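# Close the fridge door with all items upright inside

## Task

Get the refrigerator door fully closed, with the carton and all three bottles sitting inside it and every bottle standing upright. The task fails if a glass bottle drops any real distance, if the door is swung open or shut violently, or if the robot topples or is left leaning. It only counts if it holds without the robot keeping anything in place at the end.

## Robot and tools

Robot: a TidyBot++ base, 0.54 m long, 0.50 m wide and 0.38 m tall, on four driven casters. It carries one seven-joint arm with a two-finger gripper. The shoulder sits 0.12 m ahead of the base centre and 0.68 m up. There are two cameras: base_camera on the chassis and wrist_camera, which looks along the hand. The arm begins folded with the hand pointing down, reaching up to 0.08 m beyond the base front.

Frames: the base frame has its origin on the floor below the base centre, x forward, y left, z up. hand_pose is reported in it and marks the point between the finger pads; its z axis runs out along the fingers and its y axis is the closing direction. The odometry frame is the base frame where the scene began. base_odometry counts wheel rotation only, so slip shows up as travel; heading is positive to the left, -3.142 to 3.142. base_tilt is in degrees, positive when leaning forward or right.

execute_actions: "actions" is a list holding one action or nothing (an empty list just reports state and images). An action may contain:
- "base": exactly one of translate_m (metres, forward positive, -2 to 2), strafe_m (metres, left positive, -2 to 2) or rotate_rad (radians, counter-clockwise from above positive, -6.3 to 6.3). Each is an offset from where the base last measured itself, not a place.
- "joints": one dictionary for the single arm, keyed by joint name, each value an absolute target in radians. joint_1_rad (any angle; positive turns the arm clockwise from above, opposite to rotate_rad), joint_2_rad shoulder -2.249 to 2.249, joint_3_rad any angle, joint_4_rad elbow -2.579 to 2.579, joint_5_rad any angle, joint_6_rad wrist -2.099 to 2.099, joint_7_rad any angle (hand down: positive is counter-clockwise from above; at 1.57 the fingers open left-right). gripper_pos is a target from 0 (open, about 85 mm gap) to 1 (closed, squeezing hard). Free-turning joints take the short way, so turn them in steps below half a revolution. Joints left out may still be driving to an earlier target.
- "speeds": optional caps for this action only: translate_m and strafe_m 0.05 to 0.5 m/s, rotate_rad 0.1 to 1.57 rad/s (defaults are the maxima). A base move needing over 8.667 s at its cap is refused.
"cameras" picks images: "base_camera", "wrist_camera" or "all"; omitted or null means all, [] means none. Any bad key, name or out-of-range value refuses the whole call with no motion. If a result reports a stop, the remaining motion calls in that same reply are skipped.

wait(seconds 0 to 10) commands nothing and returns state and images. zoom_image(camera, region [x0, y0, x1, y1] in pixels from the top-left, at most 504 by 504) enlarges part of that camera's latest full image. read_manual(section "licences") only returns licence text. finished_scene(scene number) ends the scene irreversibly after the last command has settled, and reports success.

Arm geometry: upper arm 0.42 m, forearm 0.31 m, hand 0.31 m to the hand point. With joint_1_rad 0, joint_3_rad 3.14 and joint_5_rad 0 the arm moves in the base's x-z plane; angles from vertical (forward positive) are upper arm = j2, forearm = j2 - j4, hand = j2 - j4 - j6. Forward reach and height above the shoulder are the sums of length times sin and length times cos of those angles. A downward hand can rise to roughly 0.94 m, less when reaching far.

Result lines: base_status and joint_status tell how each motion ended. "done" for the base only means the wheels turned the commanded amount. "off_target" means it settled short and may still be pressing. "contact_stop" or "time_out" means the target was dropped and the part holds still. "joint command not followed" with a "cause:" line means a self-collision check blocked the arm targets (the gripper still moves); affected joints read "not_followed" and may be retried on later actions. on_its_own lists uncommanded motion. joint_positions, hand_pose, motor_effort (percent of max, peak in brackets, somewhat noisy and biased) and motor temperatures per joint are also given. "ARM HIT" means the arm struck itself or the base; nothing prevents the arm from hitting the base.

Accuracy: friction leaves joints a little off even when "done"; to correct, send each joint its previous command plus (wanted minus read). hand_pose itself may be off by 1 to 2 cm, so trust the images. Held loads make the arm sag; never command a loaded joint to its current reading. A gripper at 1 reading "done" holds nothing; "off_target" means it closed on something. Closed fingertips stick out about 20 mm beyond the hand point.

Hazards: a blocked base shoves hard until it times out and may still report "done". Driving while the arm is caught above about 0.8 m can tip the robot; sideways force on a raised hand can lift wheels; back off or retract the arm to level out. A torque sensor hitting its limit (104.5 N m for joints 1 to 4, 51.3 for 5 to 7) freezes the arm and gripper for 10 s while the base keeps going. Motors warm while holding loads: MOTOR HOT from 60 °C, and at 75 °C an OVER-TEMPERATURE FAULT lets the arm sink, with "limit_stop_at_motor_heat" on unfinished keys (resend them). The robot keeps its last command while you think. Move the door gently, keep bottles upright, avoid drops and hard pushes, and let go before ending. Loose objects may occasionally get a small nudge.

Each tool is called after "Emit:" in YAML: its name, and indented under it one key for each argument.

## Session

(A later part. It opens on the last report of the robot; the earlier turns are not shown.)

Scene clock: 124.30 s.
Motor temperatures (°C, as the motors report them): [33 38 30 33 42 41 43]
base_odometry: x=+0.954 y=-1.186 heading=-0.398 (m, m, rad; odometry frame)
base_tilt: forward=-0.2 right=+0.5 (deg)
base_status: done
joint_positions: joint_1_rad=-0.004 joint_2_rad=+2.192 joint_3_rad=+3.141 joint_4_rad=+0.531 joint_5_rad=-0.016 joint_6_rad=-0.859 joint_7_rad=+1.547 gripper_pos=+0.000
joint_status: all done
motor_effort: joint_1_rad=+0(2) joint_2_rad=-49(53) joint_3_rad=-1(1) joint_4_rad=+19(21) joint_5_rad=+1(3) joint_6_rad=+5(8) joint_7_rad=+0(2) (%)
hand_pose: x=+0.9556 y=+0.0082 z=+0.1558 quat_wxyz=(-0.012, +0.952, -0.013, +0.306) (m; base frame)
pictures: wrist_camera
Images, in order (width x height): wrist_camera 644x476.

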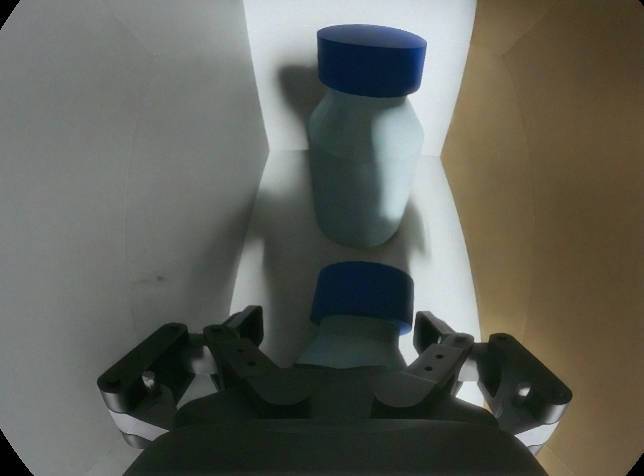

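Emit:
execute_actions:
  actions:
    - {"joints":{"joint_6_rad":-1.1,"joint_4_rad":0.58}}
  cameras: ["wrist_camera"]

Emit:
execute_actions:
  actions:
    - {"joints":{"gripper_pos":1}}
  cameras: ["wrist_camera"]

Scene clock: 128.77 s.
Motor temperatures (°C, as the motors report them): [33 38 30 33 42 41 43]
base_odometry: x=+0.954 y=-1.186 heading=-0.398 (m, m, rad; odometry frame)
base_tilt: forward=-0.2 right=+0.6 (deg)
base_status: not commanded
joint_positions: joint_1_rad=-0.004 joint_2_rad=+2.188 joint_3_rad=+3.141 joint_4_rad=+0.582 joint_5_rad=-0.016 joint_6_rad=-1.069 joint_7_rad=+1.547 gripper_pos=+0.000
joint_status: all done
motor_effort: joint_1_rad=+0(1) joint_2_rad=-46(49) joint_3_rad=-2(1) joint_4_rad=+17(19) joint_5_rad=+1(1) joint_6_rad=+4(6) joint_7_rad=+0(0) (%)
hand_pose: x=+0.9163 y=+0.0086 z=+0.1493 quat_wxyz=(-0.011, +0.973, -0.012, +0.231) (m; base frame)
pictures: wrist_camera
Images, in order (width x height): wrist_camera 644x476.

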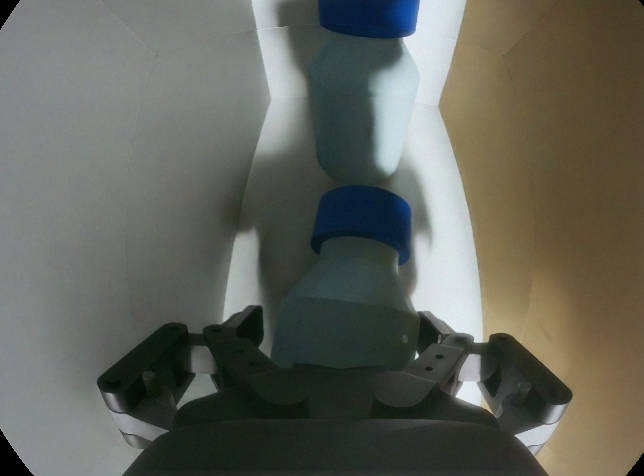

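Scene clock: 129.87 s.
Motor temperatures (°C, as the motors report them): [33 38 30 33 42 41 43]
base_odometry: x=+0.954 y=-1.185 heading=-0.398 (m, m, rad; odometry frame)
base_tilt: forward=-0.2 right=+0.5 (deg)
base_status: not commanded
joint_positions: joint_1_rad=-0.001 joint_2_rad=+2.187 joint_3_rad=+3.141 joint_4_rad=+0.583 joint_5_rad=-0.014 joint_6_rad=-1.070 joint_7_rad=+1.547 gripper_pos=+0.223
joint_status: gripper_pos off_target (ended at +0.223, target +1.000)
motor_effort: joint_1_rad=+0(3) joint_2_rad=-47(52) joint_3_rad=-1(2) joint_4_rad=+18(20) joint_5_rad=+1(2) joint_6_rad=+4(5) joint_7_rad=+0(0) (%)
hand_pose: x=+0.9170 y=+0.0061 z=+0.1507 quat_wxyz=(-0.010, +0.973, -0.013, +0.232) (m; base frame)
pictures: wrist_camera
Images, in order (width x height): wrist_camera 644x476.

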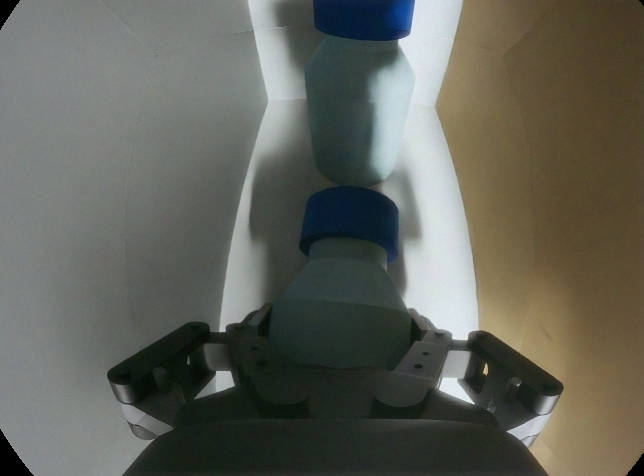

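Emit:
execute_actions:
  actions:
    - {"base":{"translate_m":-0.52},"speeds":{"translate_m":0.12},"joints":{"joint_2_rad":2.16,"joint_4_rad":0.6}}
  cameras: ["wrist_camera"]

Emit:
execute_actions:
  actions:
    - {"base":{"strafe_m":-0.12},"speeds":{"strafe_m":0.1},"joints":{"joint_2_rad":1.96,"joint_4_rad":0.52,"joint_6_rad":0.45}}
  cameras: ["wrist_camera"]

Scene clock: 141.33 s.
Motor temperatures (°C, as the motors report them): [33 39 30 33 42 41 43]
base_odometry: x=+0.474 y=-0.984 heading=-0.398 (m, m, rad; odometry frame)
base_tilt: forward=-0.2 right=+0.5 (deg)
base_status: done
joint_positions: joint_1_rad=-0.001 joint_2_rad=+2.186 joint_3_rad=+3.141 joint_4_rad=+0.583 joint_5_rad=-0.014 joint_6_rad=-1.077 joint_7_rad=+1.547 gripper_pos=+0.223
joint_status: all done
motor_effort: joint_1_rad=+0(2) joint_2_rad=-55(57) joint_3_rad=-1(1) joint_4_rad=+21(22) joint_5_rad=+1(0) joint_6_rad=+6(7) joint_7_rad=+0(1) (%)
hand_pose: x=+0.9154 y=+0.0061 z=+0.1501 quat_wxyz=(-0.010, +0.973, -0.013, +0.229) (m; base frame)
pictures: wrist_camera
Images, in order (width x height): wrist_camera 644x476.

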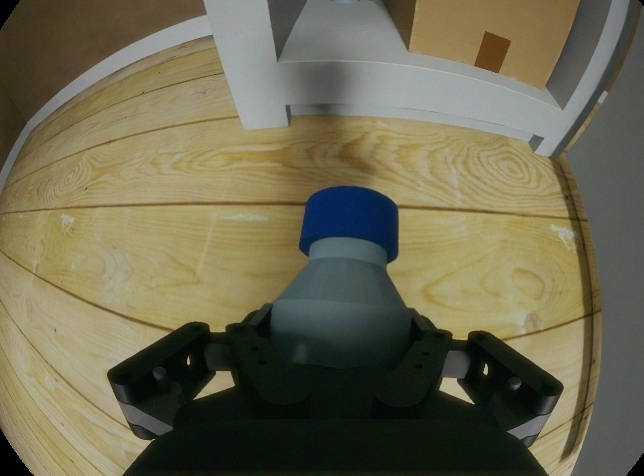

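Scene clock: 143.47 s.
Motor temperatures (°C, as the motors report them): [33 39 30 33 42 41 43]
base_odometry: x=+0.428 y=-1.095 heading=-0.398 (m, m, rad; odometry frame)
base_tilt: forward=-0.2 right=+0.6 (deg)
base_status: done
joint_positions: joint_1_rad=+0.003 joint_2_rad=+1.988 joint_3_rad=+3.141 joint_4_rad=+0.513 joint_5_rad=-0.014 joint_6_rad=+0.425 joint_7_rad=+1.547 gripper_pos=+0.223
joint_status: all done
motor_effort: joint_1_rad=+0(4) joint_2_rad=-62(62) joint_3_rad=-2(2) joint_4_rad=+24(25) joint_5_rad=+1(2) joint_6_rad=+11(11) joint_7_rad=+0(0) (%)
hand_pose: x=+1.0867 y=-0.0033 z=+0.6957 quat_wxyz=(-0.013, +0.502, -0.012, +0.865) (m; base frame)
pictures: wrist_camera
Images, in order (width x height): wrist_camera 644x476.

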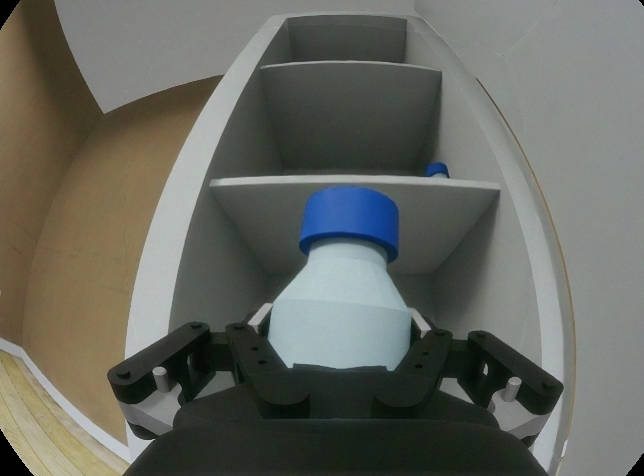

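Emit:
execute_actions:
  actions:
    - {"base":{"translate_m":0.2},"speeds":{"translate_m":0.1}}

Emit:
execute_actions:
  actions:
    - {"joints":{"joint_2_rad":2.03}}
  cameras: []

Emit:
execute_actions:
  actions:
    - {"joints":{"joint_2_rad":2.07}}
  cameras: ["wrist_camera"]

Scene clock: 153.60 s.
Motor temperatures (°C, as the motors report them): [33 39 30 33 42 41 43]
base_odometry: x=+0.612 y=-1.172 heading=-0.398 (m, m, rad; odometry frame)
base_tilt: forward=-0.2 right=+0.5 (deg)
base_status: done
joint_positions: joint_1_rad=+0.003 joint_2_rad=+1.988 joint_3_rad=+3.141 joint_4_rad=+0.513 joint_5_rad=-0.014 joint_6_rad=+0.425 joint_7_rad=+1.547 gripper_pos=+0.223
joint_status: not commanded
motor_effort: joint_1_rad=+0(1) joint_2_rad=-63(65) joint_3_rad=-2(2) joint_4_rad=+25(25) joint_5_rad=+1(1) joint_6_rad=+11(12) joint_7_rad=+0(0) (%)
hand_pose: x=+1.0868 y=-0.0033 z=+0.6955 quat_wxyz=(-0.013, +0.502, -0.012, +0.865) (m; base frame)
pictures: base_camera, wrist_camera
Images, in order (width x height): base_camera 644x364, wrist_camera 644x476.

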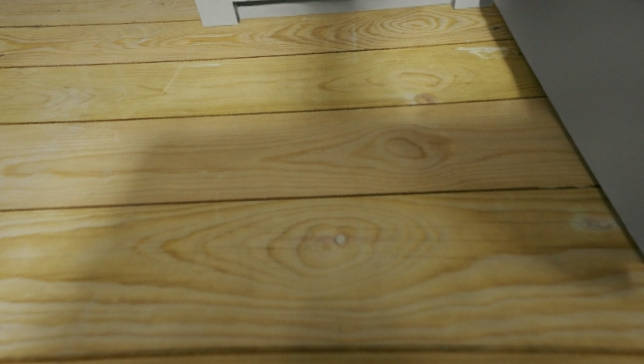

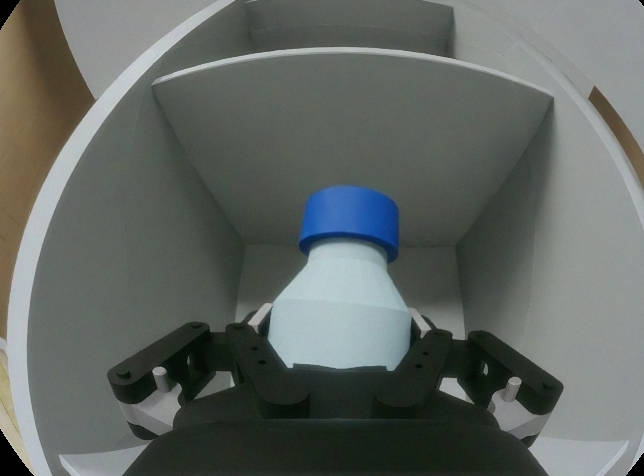

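Scene clock: 154.63 s.
Motor temperatures (°C, as the motors report them): [33 39 30 33 42 41 43]
base_odometry: x=+0.612 y=-1.172 heading=-0.398 (m, m, rad; odometry frame)
base_tilt: forward=-0.2 right=+0.5 (deg)
base_status: not commanded
joint_positions: joint_1_rad=+0.003 joint_2_rad=+2.064 joint_3_rad=+3.141 joint_4_rad=+0.505 joint_5_rad=-0.014 joint_6_rad=+0.425 joint_7_rad=+1.547 gripper_pos=+0.223
joint_status: all done
motor_effort: joint_1_rad=+0(0) joint_2_rad=-60(65) joint_3_rad=-2(2) joint_4_rad=+24(26) joint_5_rad=+1(1) joint_6_rad=+11(12) joint_7_rad=+0(0) (%)
hand_pose: x=+1.0861 y=-0.0033 z=+0.6176 quat_wxyz=(-0.013, +0.537, -0.013, +0.843) (m; base frame)
pictures: none
No camera images: the call's "cameras" was empty. Leave "cameras" out to get every camera's image.

Scene clock: 155.33 s.
Motor temperatures (°C, as the motors report them): [33 39 30 33 42 41 43]
base_odometry: x=+0.612 y=-1.172 heading=-0.398 (m, m, rad; odometry frame)
base_tilt: forward=-0.2 right=+0.5 (deg)
base_status: not commanded
joint_positions: joint_1_rad=+0.003 joint_2_rad=+2.073 joint_3_rad=+3.141 joint_4_rad=+0.507 joint_5_rad=-0.014 joint_6_rad=+0.427 joint_7_rad=+1.548 gripper_pos=+0.223
joint_status: all done
motor_effort: joint_1_rad=+0(0) joint_2_rad=-57(62) joint_3_rad=-2(2) joint_4_rad=+23(25) joint_5_rad=+1(1) joint_6_rad=+10(12) joint_7_rad=-1(0) (%)
hand_pose: x=+1.0849 y=-0.0033 z=+0.6105 quat_wxyz=(-0.012, +0.539, -0.013, +0.842) (m; base frame)
pictures: wrist_camera
Images, in order (width x height): wrist_camera 644x476.

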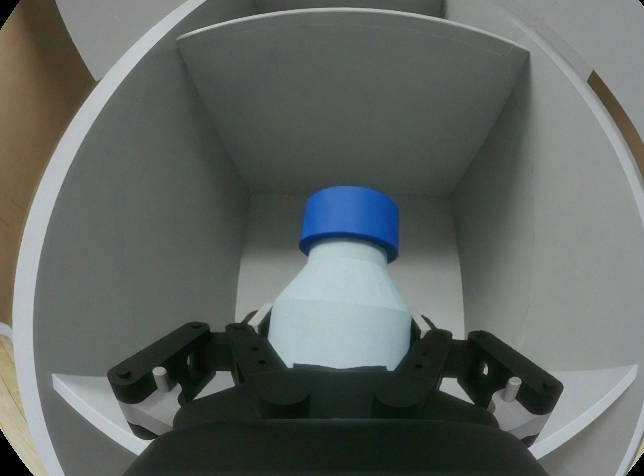

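Emit:
execute_actions:
  actions:
    - {"base":{"translate_m":0.03},"speeds":{"translate_m":0.05},"joints":{"joint_2_rad":2.02}}
  cameras: []

Emit:
execute_actions:
  actions:
    - {"joints":{"joint_2_rad":2.07}}
  cameras: []

Emit:
execute_actions:
  actions:
    - {"joints":{"gripper_pos":0.05}}
  cameras: ["wrist_camera"]

Scene clock: 162.10 s.
Motor temperatures (°C, as the motors report them): [33 39 30 33 42 41 43]
base_odometry: x=+0.640 y=-1.184 heading=-0.399 (m, m, rad; odometry frame)
base_tilt: forward=-0.2 right=+0.5 (deg)
base_status: done
joint_positions: joint_1_rad=+0.002 joint_2_rad=+2.059 joint_3_rad=+3.141 joint_4_rad=+0.506 joint_5_rad=-0.014 joint_6_rad=+0.427 joint_7_rad=+1.548 gripper_pos=+0.223
joint_status: joint_2_rad off_target (ended at +2.059, target +2.020)
motor_effort: joint_1_rad=+0(2) joint_2_rad=-62(63) joint_3_rad=-2(2) joint_4_rad=+25(26) joint_5_rad=+1(0) joint_6_rad=+11(12) joint_7_rad=+0(0) (%)
hand_pose: x=+1.0860 y=-0.0029 z=+0.6234 quat_wxyz=(-0.013, +0.534, -0.013, +0.845) (m; base frame)
pictures: none
No camera images: the call's "cameras" was empty. Leave "cameras" out to get every camera's image.

Scene clock: 162.83 s.
Motor temperatures (°C, as the motors report them): [33 39 30 33 42 41 43]
base_odometry: x=+0.640 y=-1.184 heading=-0.399 (m, m, rad; odometry frame)
base_tilt: forward=-0.2 right=+0.5 (deg)
base_status: not commanded
joint_positions: joint_1_rad=+0.002 joint_2_rad=+2.075 joint_3_rad=+3.141 joint_4_rad=+0.507 joint_5_rad=-0.014 joint_6_rad=+0.430 joint_7_rad=+1.548 gripper_pos=+0.223
joint_status: all done
motor_effort: joint_1_rad=-1(0) joint_2_rad=-57(61) joint_3_rad=-2(2) joint_4_rad=+23(25) joint_5_rad=+1(0) joint_6_rad=+10(11) joint_7_rad=+1(1) (%)
hand_pose: x=+1.0843 y=-0.0029 z=+0.6104 quat_wxyz=(-0.012, +0.538, -0.013, +0.842) (m; base frame)
pictures: none
No camera images: the call's "cameras" was empty. Leave "cameras" out to get every camera's image.

Scene clock: 163.90 s.
Motor temperatures (°C, as the motors report them): [33 39 30 33 42 41 43]
base_odometry: x=+0.640 y=-1.184 heading=-0.399 (m, m, rad; odometry frame)
base_tilt: forward=-0.2 right=+0.5 (deg)
base_status: not commanded
joint_positions: joint_1_rad=+0.001 joint_2_rad=+2.075 joint_3_rad=+3.141 joint_4_rad=+0.508 joint_5_rad=-0.014 joint_6_rad=+0.430 joint_7_rad=+1.548 gripper_pos=+0.050
joint_status: all done
motor_effort: joint_1_rad=+0(4) joint_2_rad=-54(58) joint_3_rad=-2(3) joint_4_rad=+21(23) joint_5_rad=+1(0) joint_6_rad=+9(10) joint_7_rad=+0(1) (%)
hand_pose: x=+1.0843 y=-0.0020 z=+0.6108 quat_wxyz=(-0.013, +0.538, -0.013, +0.843) (m; base frame)
pictures: wrist_camera
Images, in order (width x height): wrist_camera 644x476.

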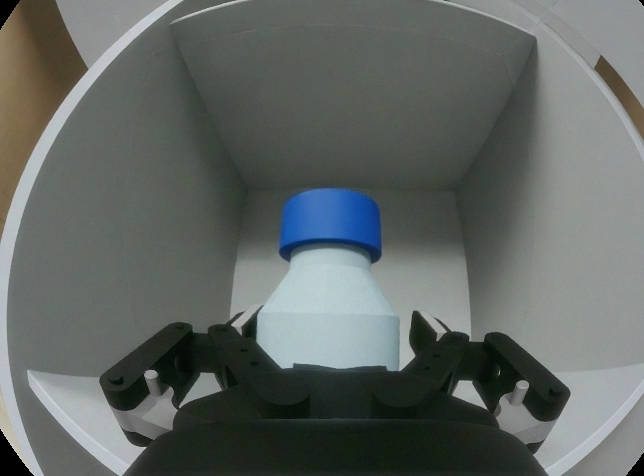

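Emit:
execute_actions:
  actions:
    - {"base":{"translate_m":-0.27},"speeds":{"translate_m":0.12},"joints":{"gripper_pos":0}}
  cameras: ["wrist_camera"]

Emit:
execute_actions:
  actions:
    - {"joints":{"joint_2_rad":-0.62,"joint_4_rad":-2.45,"joint_6_rad":-1.25,"gripper_pos":1}}
  cameras: []

Emit:
execute_actions:
  actions:
    - {"base":{"strafe_m":-0.67}}
  cameras: []

Emit:
execute_actions:
  actions:
    - {"base":{"translate_m":0.57}}
  cameras: ["base_camera"]

Emit:
execute_actions:
  actions:
    - {"base":{"strafe_m":0.57},"speeds":{"strafe_m":0.1}}
  cameras: ["base_camera"]

Emit:
execute_actions:
  actions:
    - {"base":{"rotate_rad":-0.04}}
  cameras: []

Emit:
execute_actions:
  actions:
    - {"base":{"translate_m":0.4},"speeds":{"translate_m":0.07}}

Scene clock: 176.47 s.
Motor temperatures (°C, as the motors report them): [33 40 30 33 42 41 43]
base_odometry: x=+0.391 y=-1.079 heading=-0.399 (m, m, rad; odometry frame)
base_tilt: forward=-0.2 right=+0.5 (deg)
base_status: done
joint_positions: joint_1_rad=+0.001 joint_2_rad=+2.075 joint_3_rad=+3.141 joint_4_rad=+0.508 joint_5_rad=-0.014 joint_6_rad=+0.430 joint_7_rad=+1.548 gripper_pos=+0.000
joint_status: all done
motor_effort: joint_1_rad=+0(3) joint_2_rad=-54(55) joint_3_rad=-1(2) joint_4_rad=+21(22) joint_5_rad=+1(1) joint_6_rad=+9(9) joint_7_rad=+0(0) (%)
hand_pose: x=+1.0843 y=-0.0020 z=+0.6109 quat_wxyz=(-0.013, +0.538, -0.013, +0.843) (m; base frame)
pictures: wrist_camera
Images, in order (width x height): wrist_camera 644x476.

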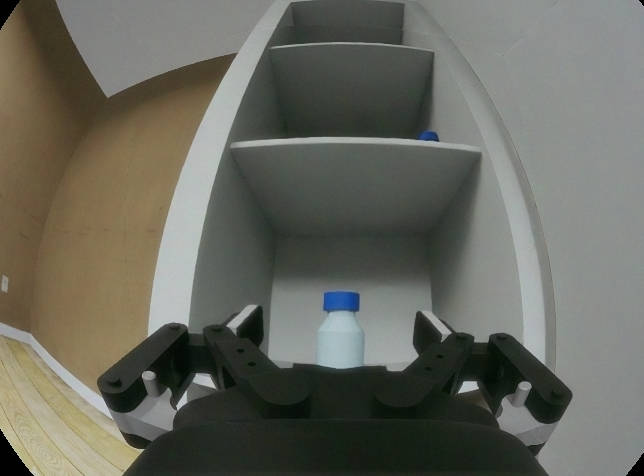

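Scene clock: 180.27 s.
Motor temperatures (°C, as the motors report them): [33 40 30 33 42 41 43]
base_odometry: x=+0.391 y=-1.079 heading=-0.399 (m, m, rad; odometry frame)
base_tilt: forward=-0.3 right=+0.5 (deg)
base_status: not commanded
joint_positions: joint_1_rad=+0.001 joint_2_rad=-0.610 joint_3_rad=+3.141 joint_4_rad=-2.439 joint_5_rad=-0.014 joint_6_rad=-1.219 joint_7_rad=+1.548 gripper_pos=+0.999
joint_status: all done
motor_effort: joint_1_rad=+0(0) joint_2_rad=+6(62) joint_3_rad=+0(1) joint_4_rad=+17(22) joint_5_rad=+1(1) joint_6_rad=+2(10) joint_7_rad=+0(0) (%)
hand_pose: x=+0.2111 y=+0.0053 z=+0.6366 quat_wxyz=(-0.007, +0.999, -0.014, +0.047) (m; base frame)
pictures: none
No camera images: the call's "cameras" was empty. Leave "cameras" out to get every camera's image.

Scene clock: 182.97 s.
Motor temperatures (°C, as the motors report them): [33 40 30 33 42 41 43]
base_odometry: x=+0.130 y=-1.697 heading=-0.399 (m, m, rad; odometry frame)
base_tilt: forward=-0.3 right=+0.5 (deg)
base_status: done
joint_positions: joint_1_rad=+0.001 joint_2_rad=-0.610 joint_3_rad=+3.141 joint_4_rad=-2.439 joint_5_rad=-0.014 joint_6_rad=-1.219 joint_7_rad=+1.548 gripper_pos=+0.999
joint_status: not commanded
motor_effort: joint_1_rad=+0(1) joint_2_rad=+5(5) joint_3_rad=+0(0) joint_4_rad=+17(17) joint_5_rad=+1(0) joint_6_rad=+2(2) joint_7_rad=+0(0) (%)
hand_pose: x=+0.2111 y=+0.0053 z=+0.6366 quat_wxyz=(-0.007, +0.999, -0.014, +0.047) (m; base frame)
pictures: none
No camera images: the call's "cameras" was empty. Leave "cameras" out to get every camera's image.

Scene clock: 185.47 s.
Motor temperatures (°C, as the motors report them): [33 40 30 33 42 41 43]
base_odometry: x=+0.656 y=-1.919 heading=-0.399 (m, m, rad; odometry frame)
base_tilt: forward=-0.3 right=+0.5 (deg)
base_status: done
joint_positions: joint_1_rad=+0.001 joint_2_rad=-0.612 joint_3_rad=+3.141 joint_4_rad=-2.439 joint_5_rad=-0.014 joint_6_rad=-1.220 joint_7_rad=+1.548 gripper_pos=+0.999
joint_status: not commanded
motor_effort: joint_1_rad=+0(0) joint_2_rad=+5(7) joint_3_rad=+0(0) joint_4_rad=+17(18) joint_5_rad=+1(1) joint_6_rad=+2(3) joint_7_rad=+0(0) (%)
hand_pose: x=+0.2110 y=+0.0053 z=+0.6368 quat_wxyz=(-0.007, +0.999, -0.014, +0.048) (m; base frame)
pictures: base_camera
Images, in order (width x height): base_camera 644x364.

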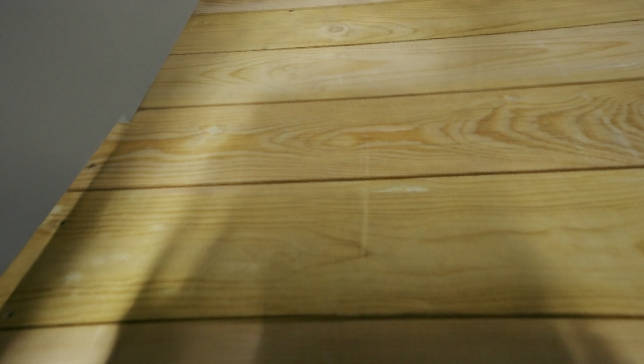

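Scene clock: 191.73 s.
Motor temperatures (°C, as the motors report them): [33 39 30 33 42 41 43]
base_odometry: x=+0.877 y=-1.393 heading=-0.399 (m, m, rad; odometry frame)
base_tilt: forward=-0.3 right=+0.5 (deg)
base_status: done
joint_positions: joint_1_rad=+0.001 joint_2_rad=-0.612 joint_3_rad=+3.141 joint_4_rad=-2.439 joint_5_rad=-0.014 joint_6_rad=-1.220 joint_7_rad=+1.548 gripper_pos=+0.999
joint_status: not commanded
motor_effort: joint_1_rad=+0(1) joint_2_rad=+5(6) joint_3_rad=+0(0) joint_4_rad=+17(17) joint_5_rad=+1(0) joint_6_rad=+2(2) joint_7_rad=+0(0) (%)
hand_pose: x=+0.2110 y=+0.0052 z=+0.6368 quat_wxyz=(-0.007, +0.999, -0.014, +0.048) (m; base frame)
pictures: base_camera
Images, in order (width x height): base_camera 644x364.

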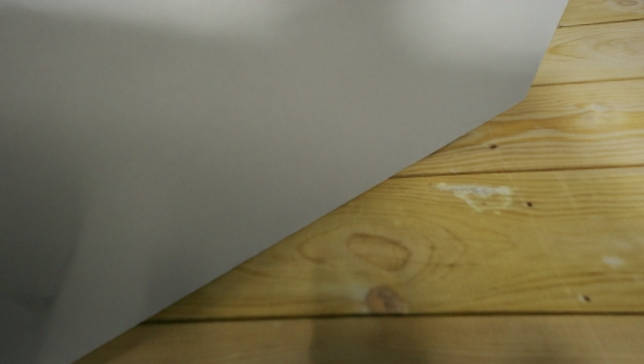

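Scene clock: 192.37 s.
Motor temperatures (°C, as the motors report them): [33 39 30 33 42 41 43]
base_odometry: x=+0.877 y=-1.393 heading=-0.439 (m, m, rad; odometry frame)
base_tilt: forward=-0.3 right=+0.5 (deg)
base_status: done
joint_positions: joint_1_rad=+0.001 joint_2_rad=-0.612 joint_3_rad=+3.141 joint_4_rad=-2.439 joint_5_rad=-0.014 joint_6_rad=-1.220 joint_7_rad=+1.548 gripper_pos=+0.999
joint_status: not commanded
motor_effort: joint_1_rad=+0(0) joint_2_rad=+5(6) joint_3_rad=+0(0) joint_4_rad=+17(17) joint_5_rad=+1(0) joint_6_rad=+2(2) joint_7_rad=+0(0) (%)
hand_pose: x=+0.2110 y=+0.0052 z=+0.6368 quat_wxyz=(-0.007, +0.999, -0.014, +0.048) (m; base frame)
pictures: none
No camera images: the call's "cameras" was empty. Leave "cameras" out to get every camera's image.

Scene clock: 202.63 s.
Motor temperatures (°C, as the motors report them): [33 39 30 33 42 41 43]
base_odometry: x=+1.193 y=-1.541 heading=-0.435 (m, m, rad; odometry frame)
base_tilt: forward=-0.3 right=+0.5 (deg)
base_status: translate_m time_out (by the wheels' count: +0.349 of +0.400)
joint_positions: joint_1_rad=+0.001 joint_2_rad=-0.615 joint_3_rad=+3.141 joint_4_rad=-2.440 joint_5_rad=-0.014 joint_6_rad=-1.225 joint_7_rad=+1.548 gripper_pos=+0.999
joint_status: not commanded
motor_effort: joint_1_rad=+0(1) joint_2_rad=+5(15) joint_3_rad=+0(0) joint_4_rad=+17(18) joint_5_rad=+1(0) joint_6_rad=+2(5) joint_7_rad=+0(0) (%)
hand_pose: x=+0.2090 y=+0.0052 z=+0.6363 quat_wxyz=(-0.007, +0.999, -0.014, +0.046) (m; base frame)
pictures: base_camera, wrist_camera
Images, in order (width x height): base_camera 644x364, wrist_camera 644x476.

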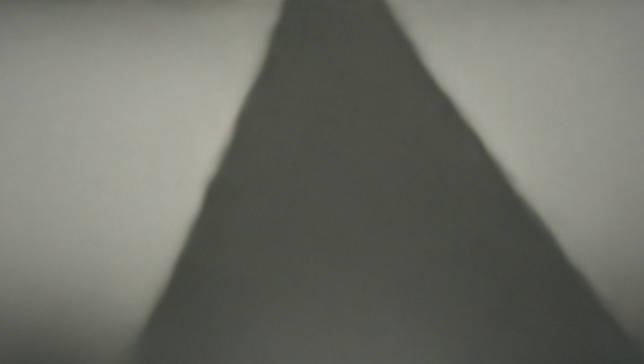

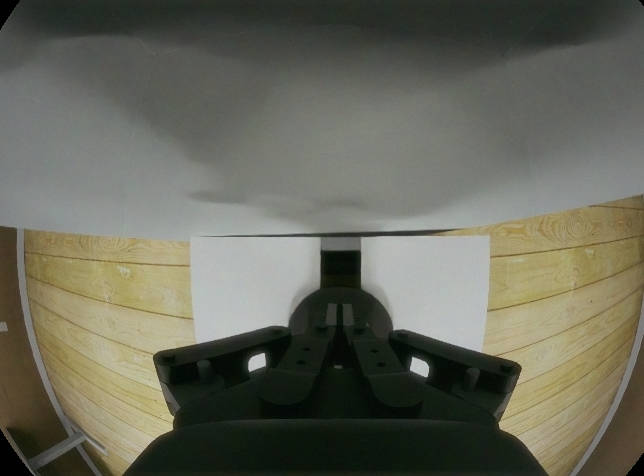

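Emit:
execute_actions:
  actions:
    - {"base":{"translate_m":-0.05}}
  cameras: []

Emit:
finished_scene:
  scene: 2

Scene clock: 205.93 s.
Motor temperatures (°C, as the motors report them): [33 39 30 33 42 41 43]
base_odometry: x=+1.148 y=-1.520 heading=-0.434 (m, m, rad; odometry frame)
base_tilt: forward=-0.3 right=+0.5 (deg)
base_status: done
joint_positions: joint_1_rad=+0.001 joint_2_rad=-0.618 joint_3_rad=+3.141 joint_4_rad=-2.441 joint_5_rad=-0.014 joint_6_rad=-1.225 joint_7_rad=+1.548 gripper_pos=+0.999
joint_status: not commanded
motor_effort: joint_1_rad=+0(0) joint_2_rad=+5(8) joint_3_rad=-1(0) joint_4_rad=+17(18) joint_5_rad=+1(0) joint_6_rad=+2(3) joint_7_rad=+1(0) (%)
hand_pose: x=+0.2089 y=+0.0052 z=+0.6364 quat_wxyz=(-0.007, +0.999, -0.014, +0.047) (m; base frame)
pictures: none
No camera images: the call's "cameras" was empty. Leave "cameras" out to get every camera's image.

The scene is finished: the task was done.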